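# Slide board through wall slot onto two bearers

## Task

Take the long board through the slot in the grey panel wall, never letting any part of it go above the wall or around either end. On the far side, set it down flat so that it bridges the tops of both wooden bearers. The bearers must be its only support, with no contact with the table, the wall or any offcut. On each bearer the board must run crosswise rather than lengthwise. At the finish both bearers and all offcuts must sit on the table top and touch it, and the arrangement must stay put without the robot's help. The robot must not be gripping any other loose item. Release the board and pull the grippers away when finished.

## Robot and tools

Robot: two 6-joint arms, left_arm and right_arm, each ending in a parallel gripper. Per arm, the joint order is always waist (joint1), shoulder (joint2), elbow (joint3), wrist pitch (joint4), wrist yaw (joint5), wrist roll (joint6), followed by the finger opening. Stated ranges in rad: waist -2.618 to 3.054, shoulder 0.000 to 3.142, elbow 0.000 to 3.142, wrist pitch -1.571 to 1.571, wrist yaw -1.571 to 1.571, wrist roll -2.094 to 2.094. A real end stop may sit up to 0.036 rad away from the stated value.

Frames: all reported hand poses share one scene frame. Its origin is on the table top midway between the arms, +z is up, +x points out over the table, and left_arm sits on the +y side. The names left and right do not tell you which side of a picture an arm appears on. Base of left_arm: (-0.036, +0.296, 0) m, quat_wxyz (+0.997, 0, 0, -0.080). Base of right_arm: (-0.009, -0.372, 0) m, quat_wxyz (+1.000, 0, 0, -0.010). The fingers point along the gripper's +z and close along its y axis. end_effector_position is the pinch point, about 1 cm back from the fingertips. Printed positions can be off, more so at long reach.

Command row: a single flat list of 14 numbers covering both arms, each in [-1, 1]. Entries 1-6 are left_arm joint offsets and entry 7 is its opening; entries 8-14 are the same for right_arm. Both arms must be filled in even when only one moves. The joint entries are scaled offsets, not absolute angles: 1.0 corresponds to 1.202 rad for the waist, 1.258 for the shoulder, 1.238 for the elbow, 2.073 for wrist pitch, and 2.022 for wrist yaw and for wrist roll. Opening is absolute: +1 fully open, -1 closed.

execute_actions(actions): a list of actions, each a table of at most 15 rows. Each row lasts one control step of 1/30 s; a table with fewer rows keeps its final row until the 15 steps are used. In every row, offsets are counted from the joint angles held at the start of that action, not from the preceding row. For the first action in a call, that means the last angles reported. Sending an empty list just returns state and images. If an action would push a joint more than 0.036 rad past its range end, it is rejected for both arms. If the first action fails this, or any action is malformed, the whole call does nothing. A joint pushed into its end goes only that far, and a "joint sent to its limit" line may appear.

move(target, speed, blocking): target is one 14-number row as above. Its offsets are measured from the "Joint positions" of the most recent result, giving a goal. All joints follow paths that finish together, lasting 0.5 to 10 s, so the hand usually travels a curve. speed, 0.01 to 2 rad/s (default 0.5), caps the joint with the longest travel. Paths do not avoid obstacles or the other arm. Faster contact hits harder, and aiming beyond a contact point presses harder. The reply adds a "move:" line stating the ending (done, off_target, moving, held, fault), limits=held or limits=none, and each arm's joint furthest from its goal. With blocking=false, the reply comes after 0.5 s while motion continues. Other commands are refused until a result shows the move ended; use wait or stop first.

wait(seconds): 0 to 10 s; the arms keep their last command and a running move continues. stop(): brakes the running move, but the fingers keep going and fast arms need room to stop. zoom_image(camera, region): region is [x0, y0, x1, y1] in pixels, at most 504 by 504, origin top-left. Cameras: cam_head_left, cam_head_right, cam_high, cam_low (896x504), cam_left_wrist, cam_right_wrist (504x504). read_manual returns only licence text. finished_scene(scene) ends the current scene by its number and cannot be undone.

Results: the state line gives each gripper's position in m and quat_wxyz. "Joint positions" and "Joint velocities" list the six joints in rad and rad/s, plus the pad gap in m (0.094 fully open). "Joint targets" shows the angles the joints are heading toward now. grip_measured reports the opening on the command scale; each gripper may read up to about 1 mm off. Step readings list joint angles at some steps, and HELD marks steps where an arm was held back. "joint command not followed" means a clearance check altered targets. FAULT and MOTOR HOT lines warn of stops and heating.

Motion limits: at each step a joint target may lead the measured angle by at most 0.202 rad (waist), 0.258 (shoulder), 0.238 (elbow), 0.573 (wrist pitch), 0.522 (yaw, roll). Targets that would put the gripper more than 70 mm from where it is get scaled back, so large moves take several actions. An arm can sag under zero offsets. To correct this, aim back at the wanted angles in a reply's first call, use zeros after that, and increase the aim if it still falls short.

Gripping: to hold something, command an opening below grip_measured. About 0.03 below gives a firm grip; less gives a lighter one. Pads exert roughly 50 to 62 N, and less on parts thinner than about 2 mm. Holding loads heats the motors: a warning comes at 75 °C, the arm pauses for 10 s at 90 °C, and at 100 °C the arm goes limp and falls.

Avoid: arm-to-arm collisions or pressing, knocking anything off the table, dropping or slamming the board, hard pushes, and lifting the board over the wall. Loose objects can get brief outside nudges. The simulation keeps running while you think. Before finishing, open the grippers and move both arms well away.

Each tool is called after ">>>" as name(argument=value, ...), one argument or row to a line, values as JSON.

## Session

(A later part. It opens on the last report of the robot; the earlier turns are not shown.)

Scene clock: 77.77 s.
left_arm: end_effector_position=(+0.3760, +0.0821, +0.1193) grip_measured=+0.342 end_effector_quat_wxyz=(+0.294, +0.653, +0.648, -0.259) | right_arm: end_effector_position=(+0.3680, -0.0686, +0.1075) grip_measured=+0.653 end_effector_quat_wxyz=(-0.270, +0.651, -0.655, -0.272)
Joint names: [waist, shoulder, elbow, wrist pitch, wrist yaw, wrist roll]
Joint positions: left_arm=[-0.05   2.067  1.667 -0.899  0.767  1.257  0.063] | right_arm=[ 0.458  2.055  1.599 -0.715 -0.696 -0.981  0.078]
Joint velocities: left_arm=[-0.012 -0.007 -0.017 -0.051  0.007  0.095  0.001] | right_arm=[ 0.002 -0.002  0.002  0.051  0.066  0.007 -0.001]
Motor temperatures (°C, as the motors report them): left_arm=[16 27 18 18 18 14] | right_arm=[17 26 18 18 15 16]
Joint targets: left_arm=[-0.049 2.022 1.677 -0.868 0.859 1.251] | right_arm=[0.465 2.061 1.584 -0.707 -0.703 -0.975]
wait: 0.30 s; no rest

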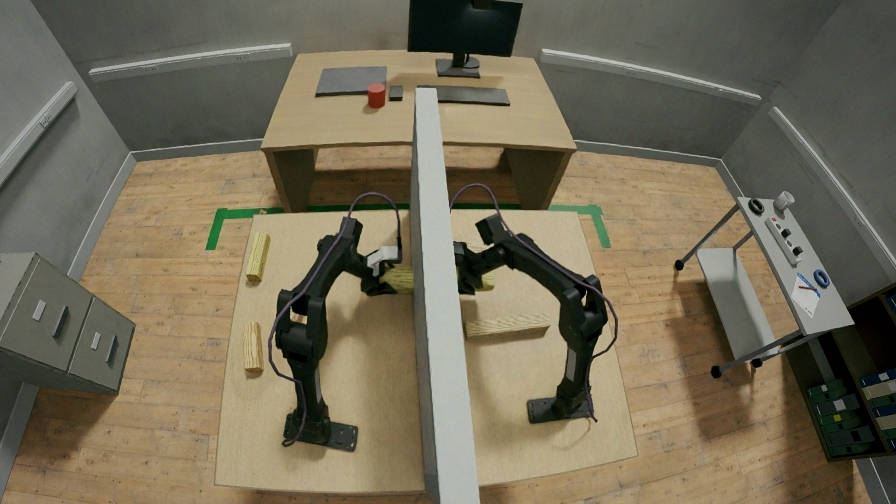

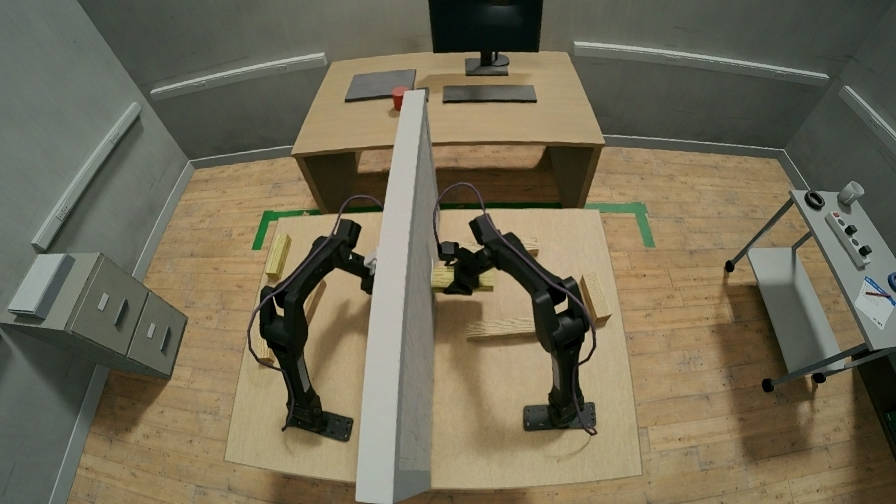

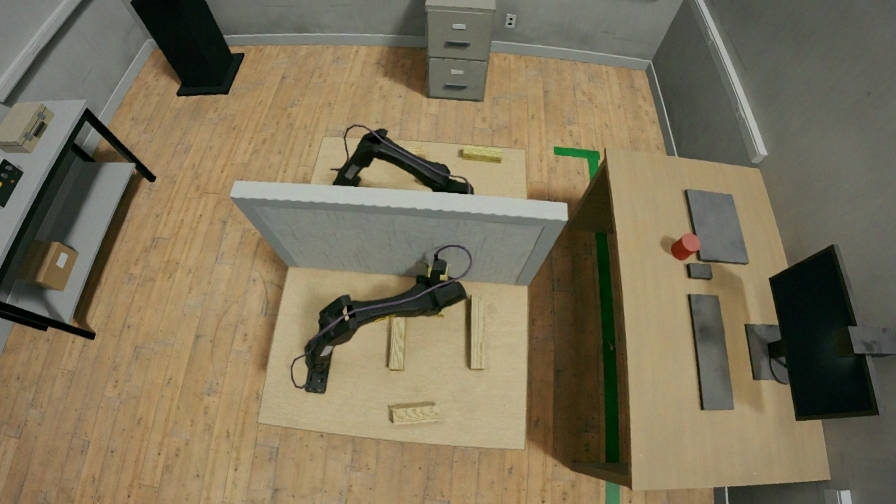

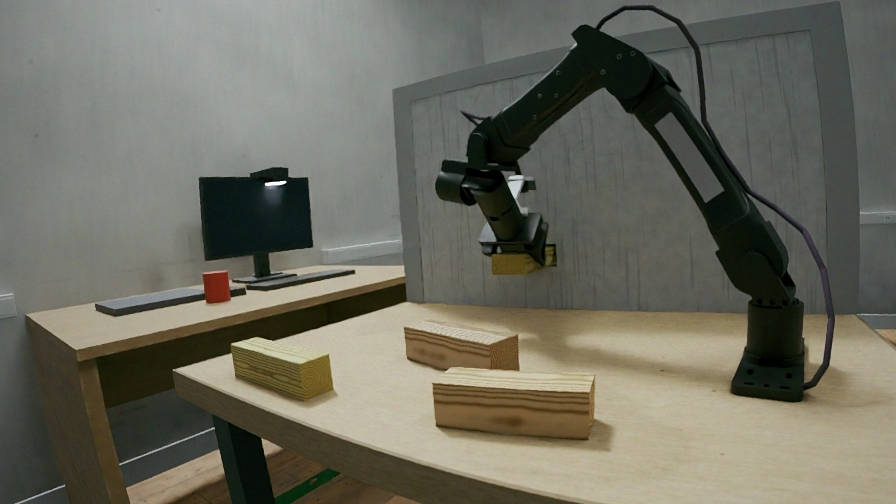

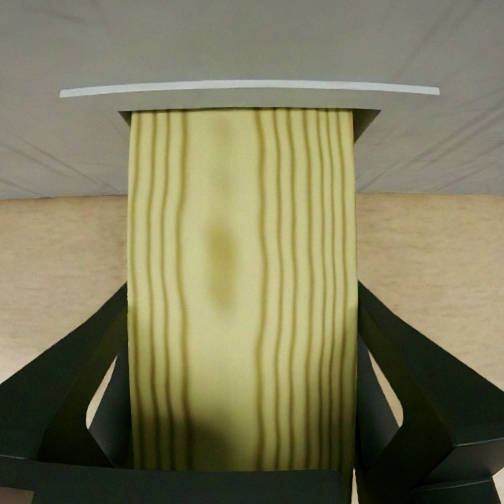

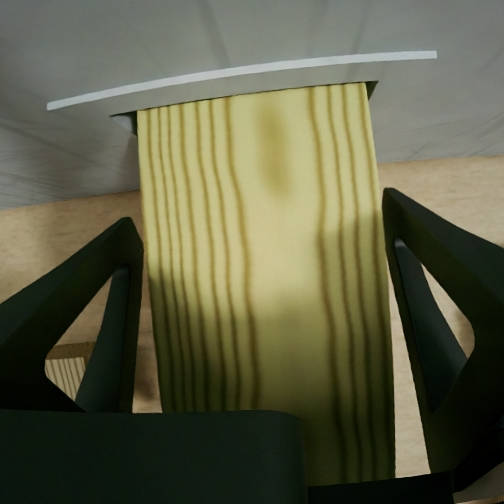

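>>> execute_actions(
  actions=[
    [
[0.00083,-0.03577,0.00808,0.01495,0.04550,-0.00297,0.25, 0,-0.00556,0.00485,-0.00145,-0.00791,0,0.56],
[0.00083,-0.03577,0.00808,0.01495,0.04550,-0.00297,0.25, 0,-0.00556,0.00485,-0.00145,-0.00791,0,0.48],
[0.00083,-0.03577,0.00808,0.01495,0.04550,-0.00297,0.25, 0,-0.00556,0.00485,-0.00145,-0.00791,0,0.42],
[0.00083,-0.03577,0.00808,0.01495,0.04550,-0.00297,0.25, 0,-0.00556,0.00485,-0.00145,-0.00791,0,0.38],
[0.00083,-0.03577,0.00808,0.01495,0.04550,-0.00297,0.25, 0,-0.00556,0.00485,-0.00145,-0.00791,0,0.35],
[0.00083,-0.03577,0.00808,0.01495,0.04550,-0.00297,0.25, 0,-0.00556,0.00485,-0.00145,-0.00791,0,0.32],
[0.00083,-0.03577,0.00808,0.01495,0.04550,-0.00297,0.25, 0,-0.00556,0.00485,-0.00145,-0.00791,0,0.29],
[0.00083,-0.03577,0.00808,0.01495,0.04550,-0.00297,0.25, 0,-0.00556,0.00485,-0.00145,-0.00791,0,0.25],
[0.00083,-0.03577,0.00808,0.01495,0.04550,-0.00297,0.25, 0,-0.00556,0.00485,-0.00145,-0.00791,0,0.25],
[0.00083,-0.03577,0.00808,0.01495,0.04550,-0.00297,0.25, 0,-0.00556,0.00485,-0.00145,-0.00791,0,0.25],
[0.00083,-0.03577,0.00808,0.01495,0.04550,-0.00297,0.25, 0,-0.00556,0.00485,-0.00145,-0.00791,0,0.25],
[0,-0.02500,0.00700,0.00700,0.02700,0,0.45, 0,-0.01100,0.00850,0.00950,-0.02300,0,0.25],
[0,-0.01590,0.00565,-0.00145,0.00791,0,0.65, 0,-0.01590,0.01212,0.02026,-0.03808,0,0.25],
[0,-0.01590,0.00565,-0.00145,0.00791,0,0.85, 0,-0.01590,0.01212,0.02026,-0.03808,0,0.25],
[0,-0.01590,0.00565,-0.00145,0.00791,0,1.0, 0,-0.01590,0.01212,0.02026,-0.03808,0,0.25]
],
  ],
)

>>> wait(
  seconds=0.3,
)

Scene clock: 82.67 s.
left_arm: end_effector_position=(+0.3757, +0.0817, +0.1203) grip_measured=+0.922 end_effector_quat_wxyz=(+0.295, +0.654, +0.647, -0.260) | right_arm: end_effector_position=(+0.3691, -0.0686, +0.1070) grip_measured=+0.349 end_effector_quat_wxyz=(-0.271, +0.651, -0.655, -0.270)
Joint names: [waist, shoulder, elbow, wrist pitch, wrist yaw, wrist roll]
Joint positions: left_arm=[-0.05   2.066  1.667 -0.899  0.771  1.259  0.09 ] | right_arm=[ 0.458  2.057  1.599 -0.711 -0.693 -0.981  0.063]
Joint velocities: left_arm=[-0.012  0.002  0.002 -0.066  0.037 -0.037  0.16 ] | right_arm=[ 0.012 -0.012  0.002 -0.007 -0.007 -0.007  0.001]
Motor temperatures (°C, as the motors report them): left_arm=[16 27 18 18 18 14] | right_arm=[17 26 17 18 15 16]
Joint targets: left_arm=[-0.050 2.046 1.674 -0.902 0.783 1.257] | right_arm=[0.458 2.035 1.614 -0.673 -0.773 -0.981]
Step readings (joint positions):
0: left_arm=[-0.050 2.067 1.667 -0.899 0.767 1.257] | right_arm=[0.458 2.055 1.599 -0.714 -0.696 -0.981]
1: left_arm=[-0.050 2.067 1.667 -0.899 0.767 1.257] | right_arm=[0.458 2.055 1.599 -0.714 -0.696 -0.981]
2: left_arm=[-0.050 2.067 1.667 -0.899 0.767 1.257] | right_arm=[0.458 2.055 1.599 -0.714 -0.696 -0.981]
4: left_arm=[-0.050 2.067 1.667 -0.900 0.767 1.257] | right_arm=[0.458 2.055 1.599 -0.712 -0.695 -0.981]
8: left_arm=[-0.050 2.067 1.667 -0.901 0.768 1.259] | right_arm=[0.458 2.055 1.599 -0.710 -0.694 -0.981]
15: Joint positions above

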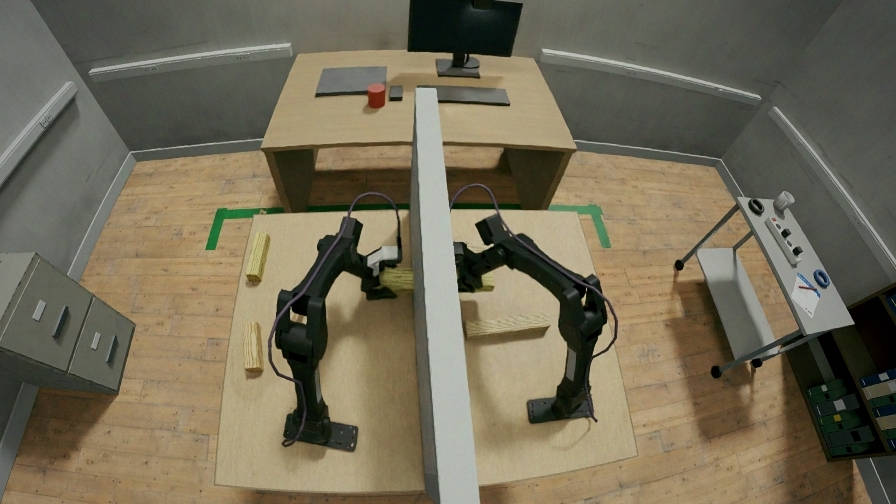

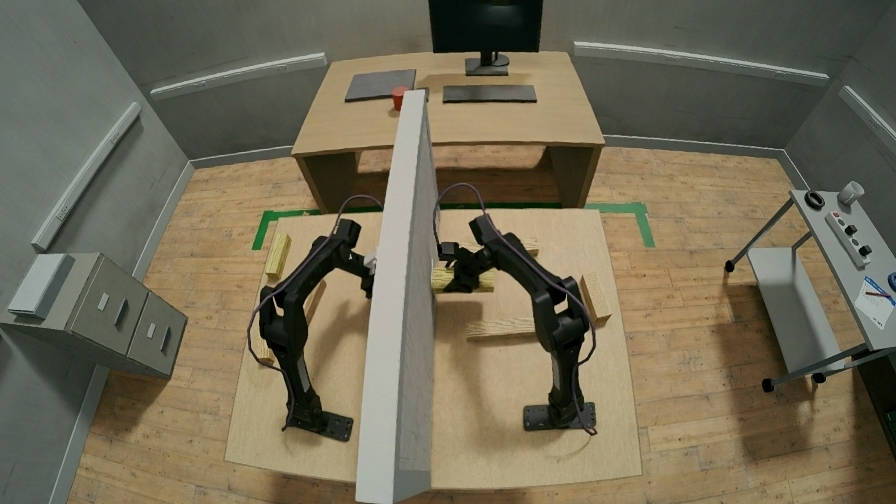

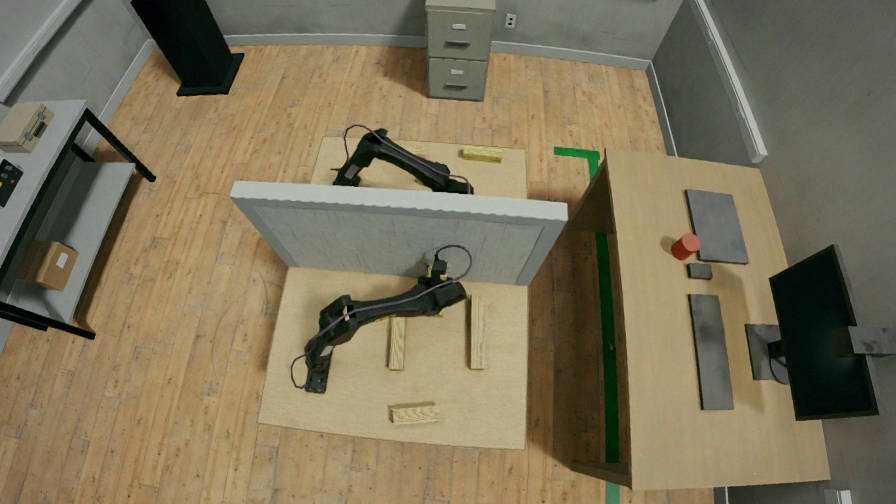

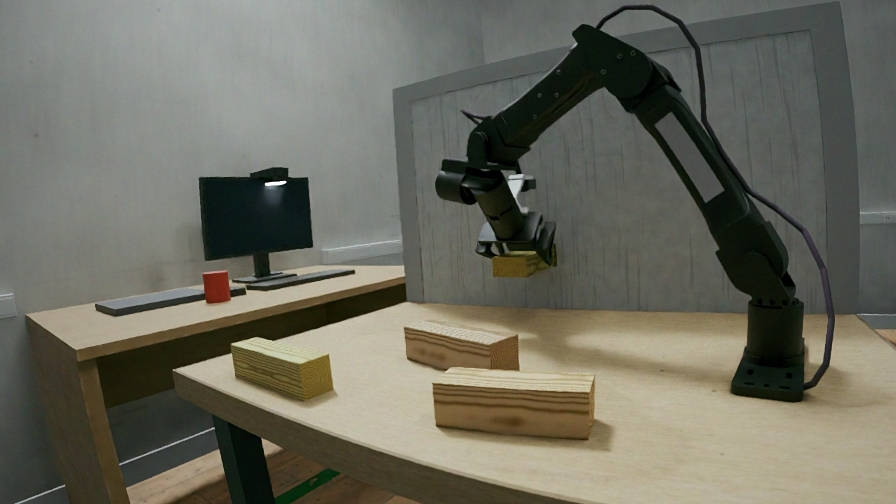

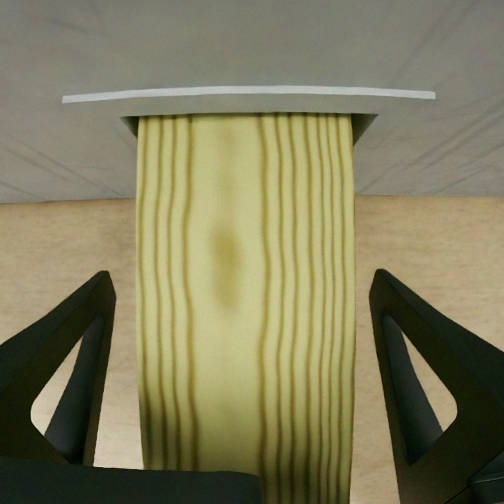

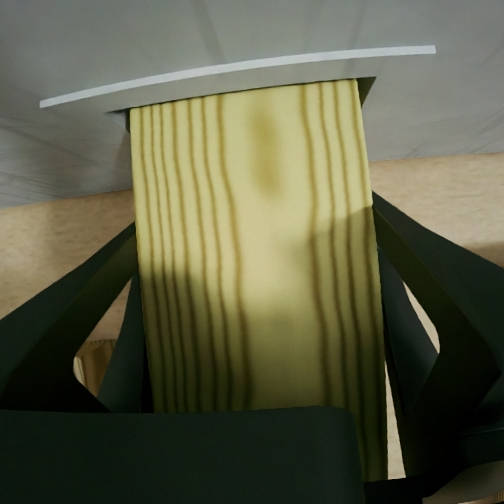

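Scene clock: 82.97 s.
left_arm: end_effector_position=(+0.3757, +0.0817, +0.1203) grip_measured=+1.000 end_effector_quat_wxyz=(+0.295, +0.654, +0.647, -0.260) | right_arm: end_effector_position=(+0.3690, -0.0685, +0.1071) grip_measured=+0.349 end_effector_quat_wxyz=(-0.271, +0.651, -0.655, -0.270)
Joint names: [waist, shoulder, elbow, wrist pitch, wrist yaw, wrist roll]
Joint positions: left_arm=[-0.05   2.066  1.667 -0.899  0.771  1.259  0.094] | right_arm=[ 0.458  2.057  1.599 -0.711 -0.694 -0.981  0.063]
Joint velocities: left_arm=[-0.002 -0.017 -0.002 -0.066 -0.022  0.022  0.   ] | right_arm=[-0.017 -0.007 -0.002 -0.051  0.022 -0.081 -0.   ]
Motor temperatures (°C, as the motors report them): left_arm=[16 27 18 18 18 14] | right_arm=[17 26 17 18 15 16]
Joint targets: left_arm=[-0.050 2.046 1.674 -0.902 0.783 1.257] | right_arm=[0.458 2.035 1.614 -0.673 -0.774 -0.981]
wait: 0.30 s; at rest by 0.23 s

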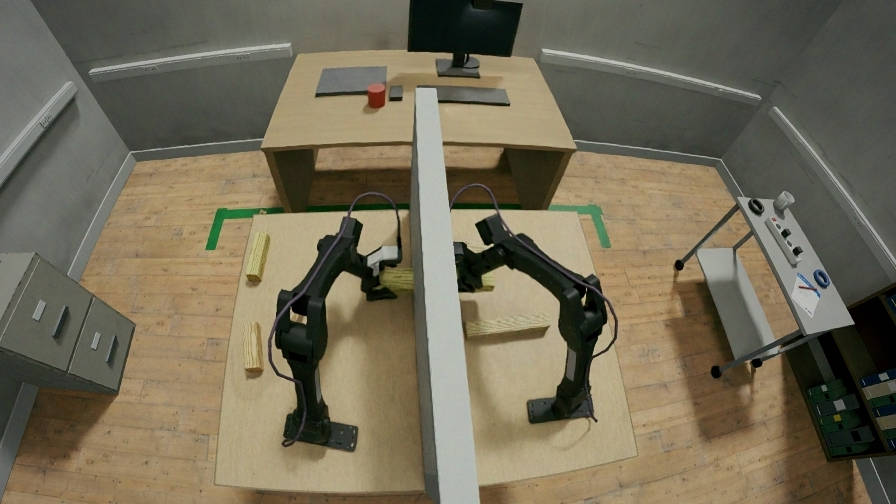

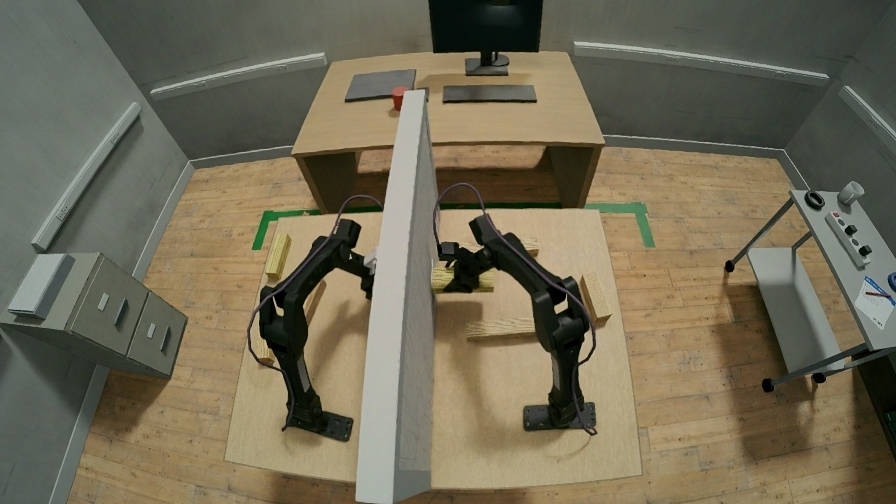

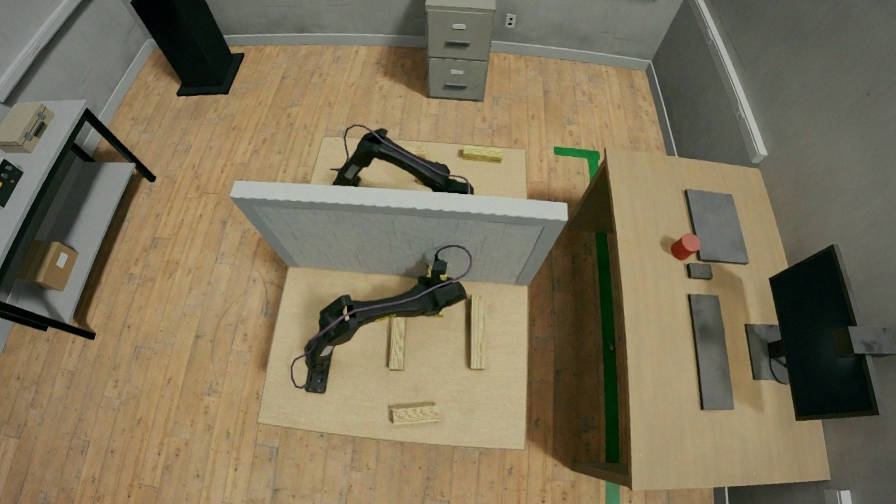

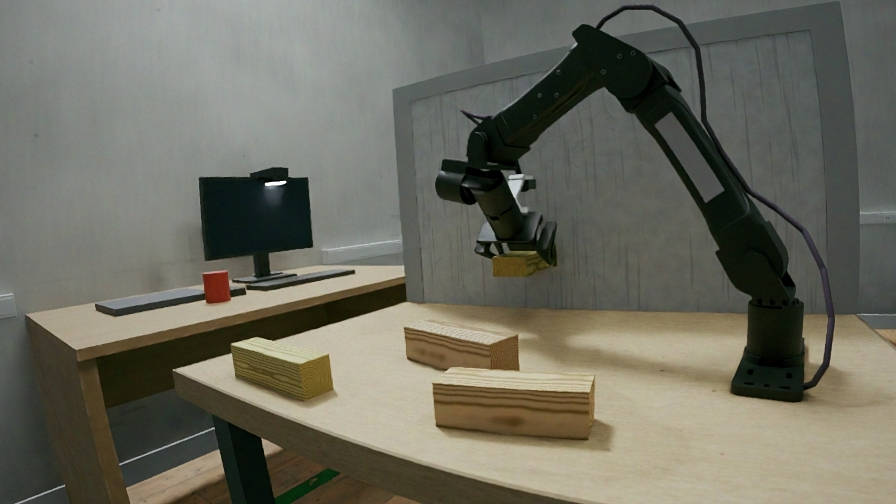

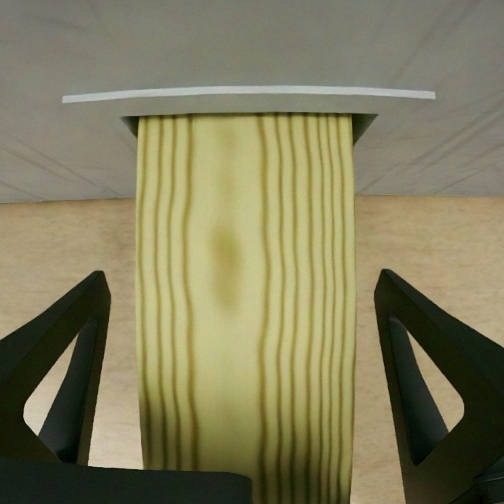

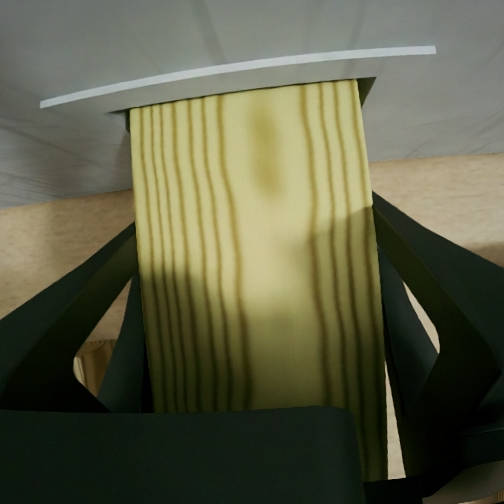

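>>> execute_actions(
  actions=[
    [
[0.00694,-0.02296,0.00565,-0.00145,0.00593,0,1, -0.00677,-0.01749,0.01212,0.01447,-0.04827,-0.00247,0.25],
[0.00866,-0.02638,0.00565,-0.00145,0.00593,0,1, -0.00780,-0.01749,0.01212,0.01447,-0.04827,-0.00297,0.25],
[0.01141,-0.03183,0.00565,-0.00145,0.00593,0,1, -0.01053,-0.01749,0.01212,0.01436,-0.04836,-0.00317,0.25],
[0.01495,-0.03887,0.00565,-0.00145,0.00593,0,1, -0.01547,-0.01749,0.01212,0.01294,-0.04927,-0.00547,0.25],
[0.01906,-0.04704,0.00565,-0.00145,0.00593,0,1, -0.02280,-0.01749,0.01212,0.00824,-0.05230,-0.01322,0.25],
[0.02351,-0.05588,0.00565,-0.00145,0.00593,0,1, -0.03233,-0.01749,0.01212,0.00016,-0.05751,-0.02643,0.25],
[0.02807,-0.06494,0.00565,-0.00145,0.00593,0,1, -0.04355,-0.01749,0.01212,-0.01087,-0.06431,-0.04405,0.25],
[0.03252,-0.07379,0.00565,-0.00145,0.00593,0,1, -0.05570,-0.01749,0.01212,-0.02362,-0.07182,-0.06419,0.25],
[0.03663,-0.08196,0.00565,-0.00145,0.00593,0,1, -0.06796,-0.01749,0.01212,-0.03690,-0.07900,-0.08453,0.25],
[0.04017,-0.08899,0.00565,-0.00145,0.00593,0,1, -0.08022,-0.01749,0.01212,-0.04915,-0.08494,-0.10268,0.25],
[0.04292,-0.09445,0.00565,-0.00145,0.00593,0,1, -0.09248,-0.01749,0.01212,-0.05941,-0.08928,-0.11722,0.25],
[0.04464,-0.09787,0.00565,-0.00145,0.00593,0,1, -0.10474,-0.01749,0.01212,-0.06783,-0.09227,-0.12866,0.25],
[0.04589,-0.10036,0.00565,-0.00145,0.00593,0,1, -0.11700,-0.01749,0.01212,-0.07593,-0.09488,-0.13944,0.25],
[0.04659,-0.10175,0.00565,-0.00145,0.00593,0,1, -0.12926,-0.01749,0.01212,-0.08396,-0.09727,-0.15018,0.25],
[0.04659,-0.10175,0.00565,-0.00145,0.00593,0,1, -0.14152,-0.01749,0.01212,-0.09195,-0.09939,-0.16063,0.25]
],
    [
[0.004,-0.012,0.00565,-0.00145,0.00593,0,1, -0.05201,-0.01749,0.01212,-0.03688,-0.06281,-0.06927,0.25],
[0.004,-0.012,0.00565,-0.00145,0.00593,0,1, -0.06428,-0.01749,0.01212,-0.04478,-0.06448,-0.07947,0.25],
[0.004,-0.012,0.00565,-0.00145,0.00593,0,1, -0.07654,-0.01749,0.01212,-0.05257,-0.06598,-0.08955,0.25],
[0.004,-0.012,0.00565,-0.00145,0.00593,0,1, -0.08880,-0.01749,0.01212,-0.06028,-0.06723,-0.09942,0.25],
[0.004,-0.012,0.00565,-0.00145,0.00593,0,1, -0.10094,-0.01749,0.01212,-0.06792,-0.06826,-0.10920,0.25],
[0.004,-0.012,0.00565,-0.00145,0.00593,0,1, -0.11176,-0.01749,0.01212,-0.07553,-0.06919,-0.11888,0.25],
[0.004,-0.012,0.00565,-0.00145,0.00593,0,1, -0.12087,-0.01749,0.01212,-0.08294,-0.06982,-0.12822,0.25],
[0.004,-0.012,0.00565,-0.00145,0.00593,0,1, -0.12736,-0.01749,0.01212,-0.08923,-0.07017,-0.13594,0.25],
[0.004,-0.012,0.00565,-0.00145,0.00593,0,1, -0.13146,-0.01749,0.01212,-0.09251,-0.06999,-0.13950,0.25],
[0.004,-0.012,0.00565,-0.00145,0.00593,0,1, -0.13336,-0.01749,0.01212,-0.09287,-0.06951,-0.13897,0.25],
[0.004,-0.012,0.00565,-0.00145,0.00593,0,1, -0.13356,-0.01749,0.01212,-0.09070,-0.06886,-0.13512,0.25],
[0.004,-0.012,0.00565,-0.00145,0.00593,0,1, -0.13368,-0.01749,0.01212,-0.08701,-0.06827,-0.12931,0.25],
[0.004,-0.012,0.00565,-0.00145,0.00593,0,1, -0.13368,-0.01749,0.01212,-0.08277,-0.06775,-0.12303,0.25],
[0.004,-0.012,0.00565,-0.00145,0.00593,0,1, -0.13368,-0.01749,0.01212,-0.07936,-0.06734,-0.11796,0.25],
[0.004,-0.012,0.00565,-0.00145,0.00593,0,1, -0.13368,-0.01749,0.01212,-0.07757,-0.06715,-0.11545,0.25]
],
  ],
)

>>> wait(
  seconds=0.2,
)

Scene clock: 91.57 s.
left_arm: end_effector_position=(+0.3836, +0.1043, +0.1689) grip_measured=+1.000 end_effector_quat_wxyz=(+0.345, +0.647, +0.643, -0.221) | right_arm: end_effector_position=(+0.3779, -0.1866, +0.1066) grip_measured=+0.349 end_effector_quat_wxyz=(-0.277, +0.663, -0.633, -0.288)
Joint names: [waist, shoulder, elbow, wrist pitch, wrist yaw, wrist roll]
Joint positions: left_arm=[ 0.003  1.952  1.667 -0.899  0.771  1.259  0.094] | right_arm=[ 0.157  2.057  1.599 -1.015 -0.818 -1.437  0.063]
Joint velocities: left_arm=[-0.007  0.012 -0.012 -0.066 -0.007  0.037  0.   ] | right_arm=[-0.002 -0.002  0.007  0.051 -0.037  0.037 -0.001]
Motor temperatures (°C, as the motors report them): left_arm=[16 27 18 18 17 14] | right_arm=[17 27 17 19 15 16]
Joint targets: left_arm=[0.006 1.939 1.674 -0.902 0.783 1.259] | right_arm=[0.159 2.035 1.614 -1.006 -0.915 -1.433]
Step readings (joint positions; steps 1 to 15: 1st action; 16 to 30: 2nd action):
0: left_arm=[-0.050 2.066 1.667 -0.899 0.771 1.259] | right_arm=[0.458 2.057 1.599 -0.711 -0.694 -0.981]
1: left_arm=[-0.050 2.066 1.667 -0.899 0.771 1.259] | right_arm=[0.458 2.057 1.599 -0.711 -0.695 -0.981]
2: left_arm=[-0.050 2.066 1.667 -0.899 0.771 1.259] | right_arm=[0.458 2.057 1.599 -0.711 -0.697 -0.981]
4: left_arm=[-0.049 2.062 1.667 -0.899 0.771 1.259] | right_arm=[0.457 2.057 1.599 -0.711 -0.702 -0.981]
8: left_arm=[-0.034 2.030 1.667 -0.899 0.771 1.259] | right_arm=[0.435 2.057 1.599 -0.731 -0.726 -1.023]
15: left_arm=[0.001 1.955 1.667 -0.899 0.771 1.259] | right_arm=[0.320 2.057 1.599 -0.845 -0.779 -1.200]
16: left_arm=[0.003 1.952 1.667 -0.899 0.771 1.259] | right_arm=[0.302 2.057 1.599 -0.864 -0.787 -1.226]
17: left_arm=[0.003 1.952 1.667 -0.899 0.771 1.259] | right_arm=[0.285 2.057 1.599 -0.882 -0.794 -1.252]
19: left_arm=[0.003 1.952 1.667 -0.899 0.771 1.259] | right_arm=[0.250 2.057 1.599 -0.919 -0.806 -1.302]
23: left_arm=[0.003 1.952 1.667 -0.899 0.771 1.259] | right_arm=[0.191 2.057 1.599 -0.981 -0.817 -1.389]
30: Joint positions above

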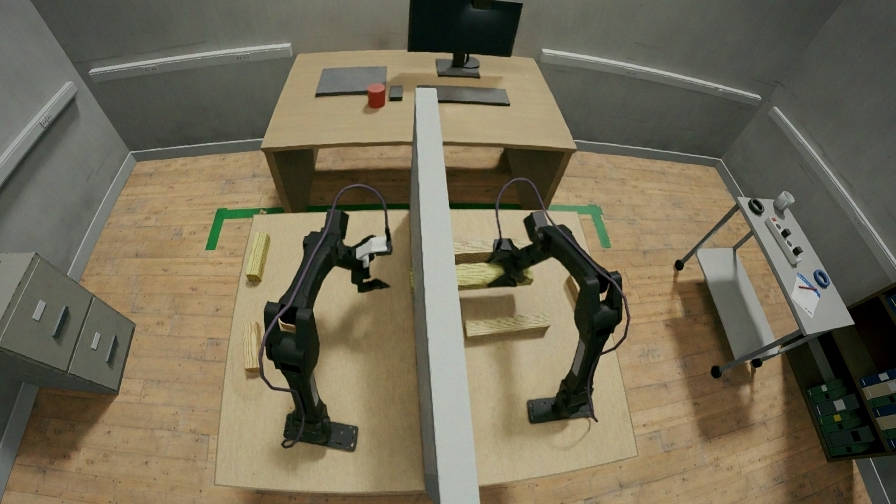

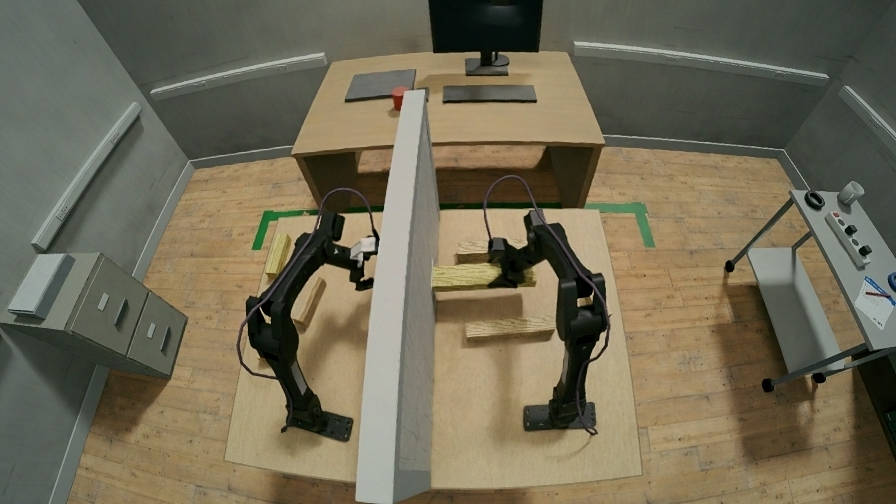

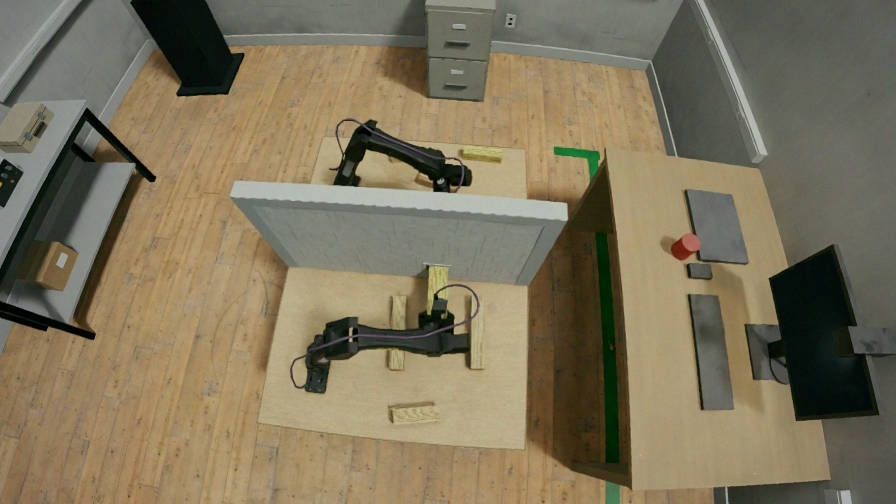

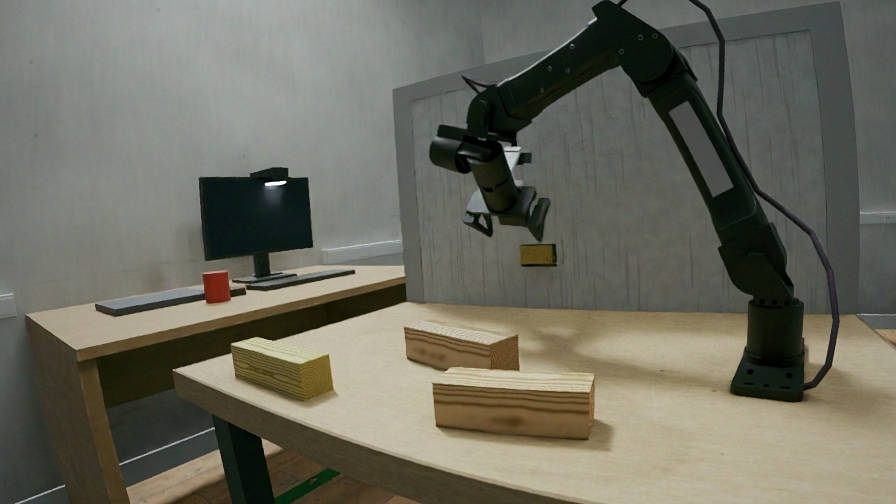

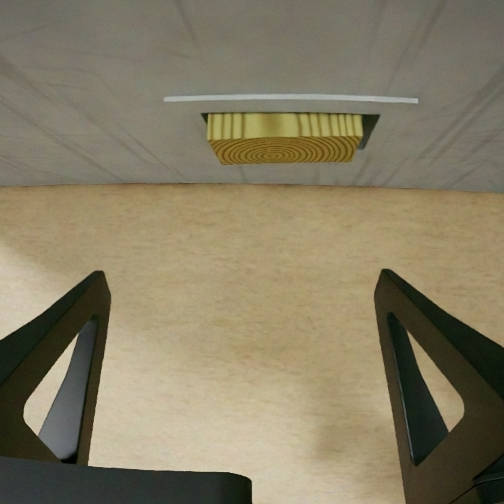

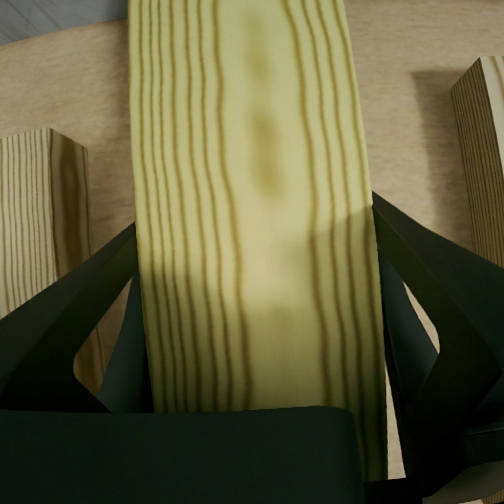

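Scene clock: 91.77 s.
left_arm: end_effector_position=(+0.3836, +0.1043, +0.1689) grip_measured=+1.000 end_effector_quat_wxyz=(+0.345, +0.647, +0.643, -0.221) | right_arm: end_effector_position=(+0.3779, -0.1865, +0.1066) grip_measured=+0.349 end_effector_quat_wxyz=(-0.277, +0.663, -0.633, -0.289)
Joint names: [waist, shoulder, elbow, wrist pitch, wrist yaw, wrist roll]
Joint positions: left_arm=[ 0.003  1.952  1.667 -0.899  0.771  1.259  0.094] | right_arm=[ 0.157  2.057  1.599 -1.015 -0.818 -1.437  0.063]
Joint velocities: left_arm=[-0.002  0.017  0.002 -0.051 -0.051 -0.007  0.   ] | right_arm=[ 0.012 -0.002 -0.022  0.037  0.007 -0.022 -0.001]
Motor temperatures (°C, as the motors report them): left_arm=[16 27 18 18 17 14] | right_arm=[17 27 17 19 15 16]
Joint targets: left_arm=[0.006 1.939 1.674 -0.902 0.783 1.259] | right_arm=[0.159 2.035 1.614 -1.006 -0.915 -1.433]
wait: 0.20 s; at rest by 0.17 s

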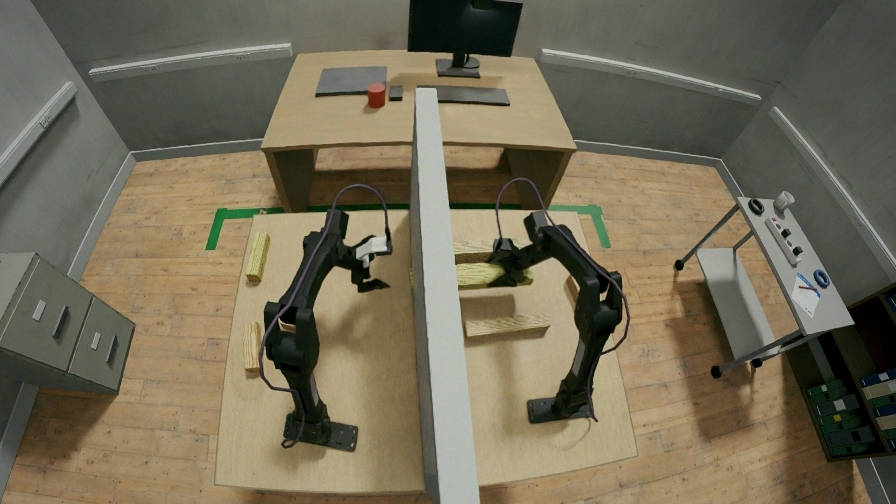

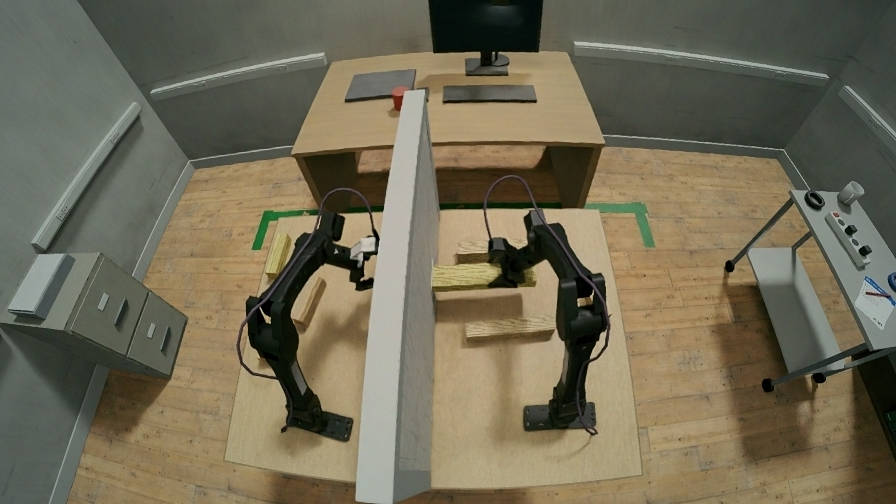

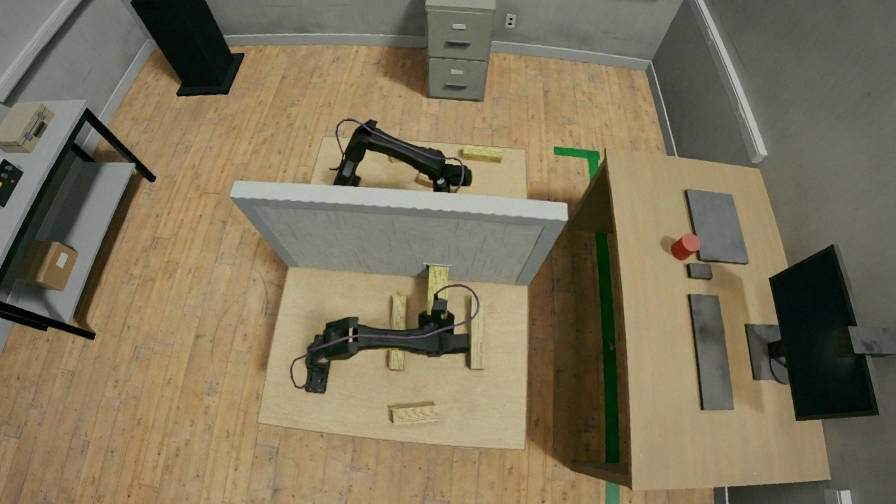

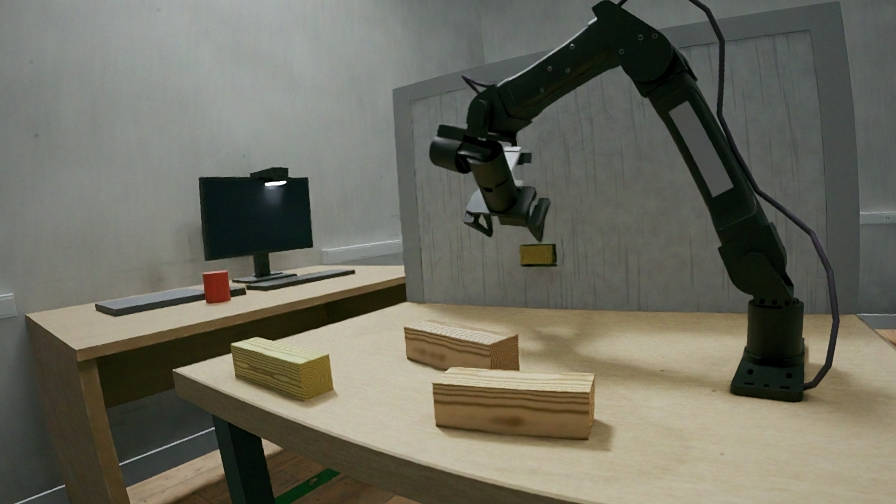

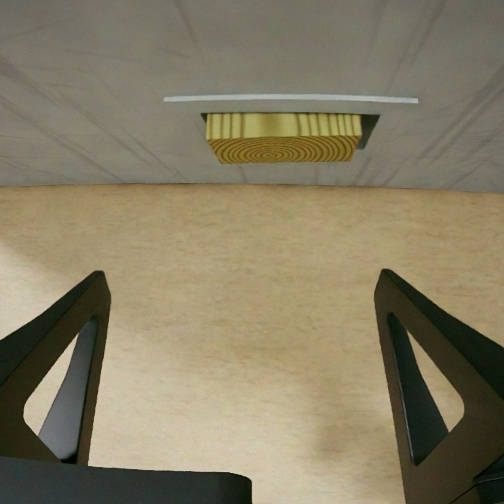

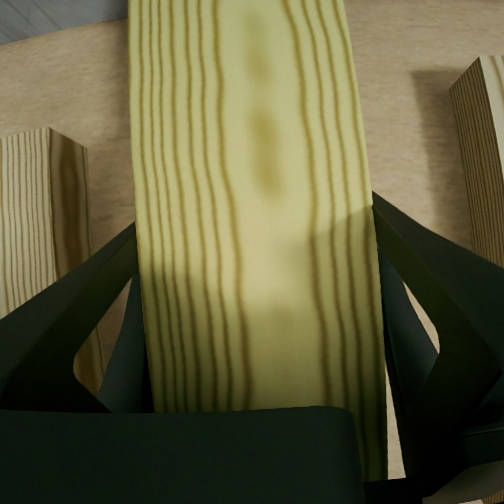

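>>> zoom_image(
  camera="cam_low",
  region=[500, 225, 580, 285],
)

>>> zoom_image(
  camera="cam_high",
  region=[250, 240, 550, 460],
)

>>> zoom_image(
  camera="cam_head_right",
  region=[420, 190, 660, 370],
)

Region (500, 225, 580, 285) of cam_low's 896x504 image, scaled by 6.300, with more detail than that image has; it fills the top 378 rows of this view, and the rest is white.

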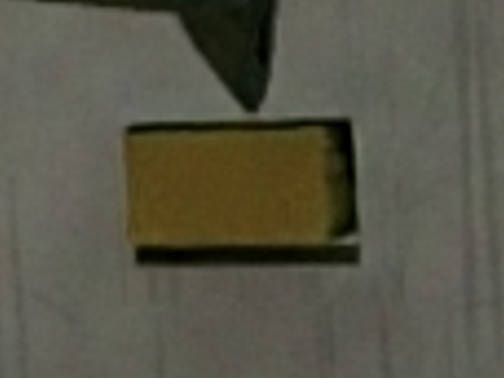

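Region (250, 240, 550, 460) of cam_high's 896x504 image, scaled by 1.680, with more detail than that image has; it fills the top 370 rows of this view, and the rest is white.

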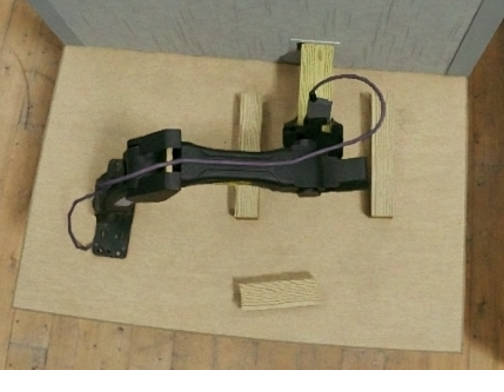

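Region (420, 190, 660, 370) of cam_head_right's 896x504 image, scaled by 2.100, with more detail than that image has; it fills the top 378 rows of this view, and the rest is white.

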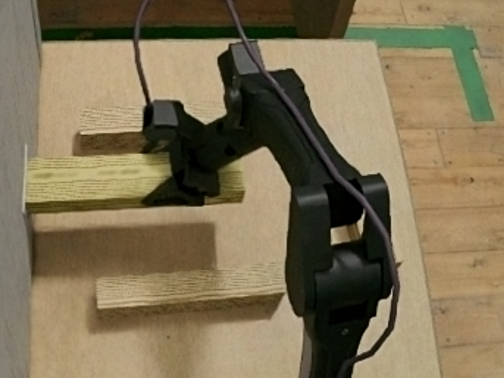

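>>> zoom_image(
  camera="cam_right_wrist",
  region=[336, 0, 504, 252],
)

>>> zoom_image(
  camera="cam_right_wrist",
  region=[0, 0, 168, 252],
)

Region (336, 0, 504, 252) of cam_right_wrist's 504x504 image, scaled by 2.000, with more detail than that image has.

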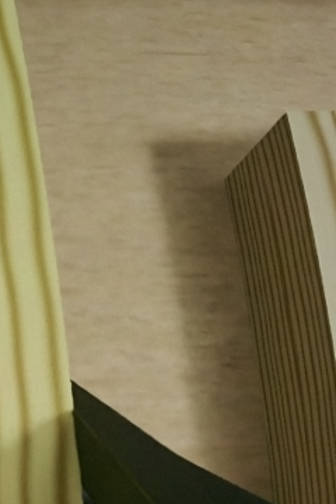

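Region (0, 0, 168, 252) of cam_right_wrist's 504x504 image, scaled by 2.000, with more detail than that image has.

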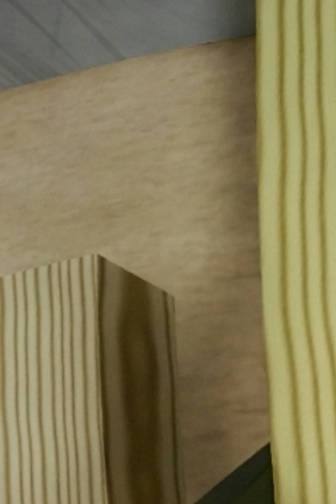

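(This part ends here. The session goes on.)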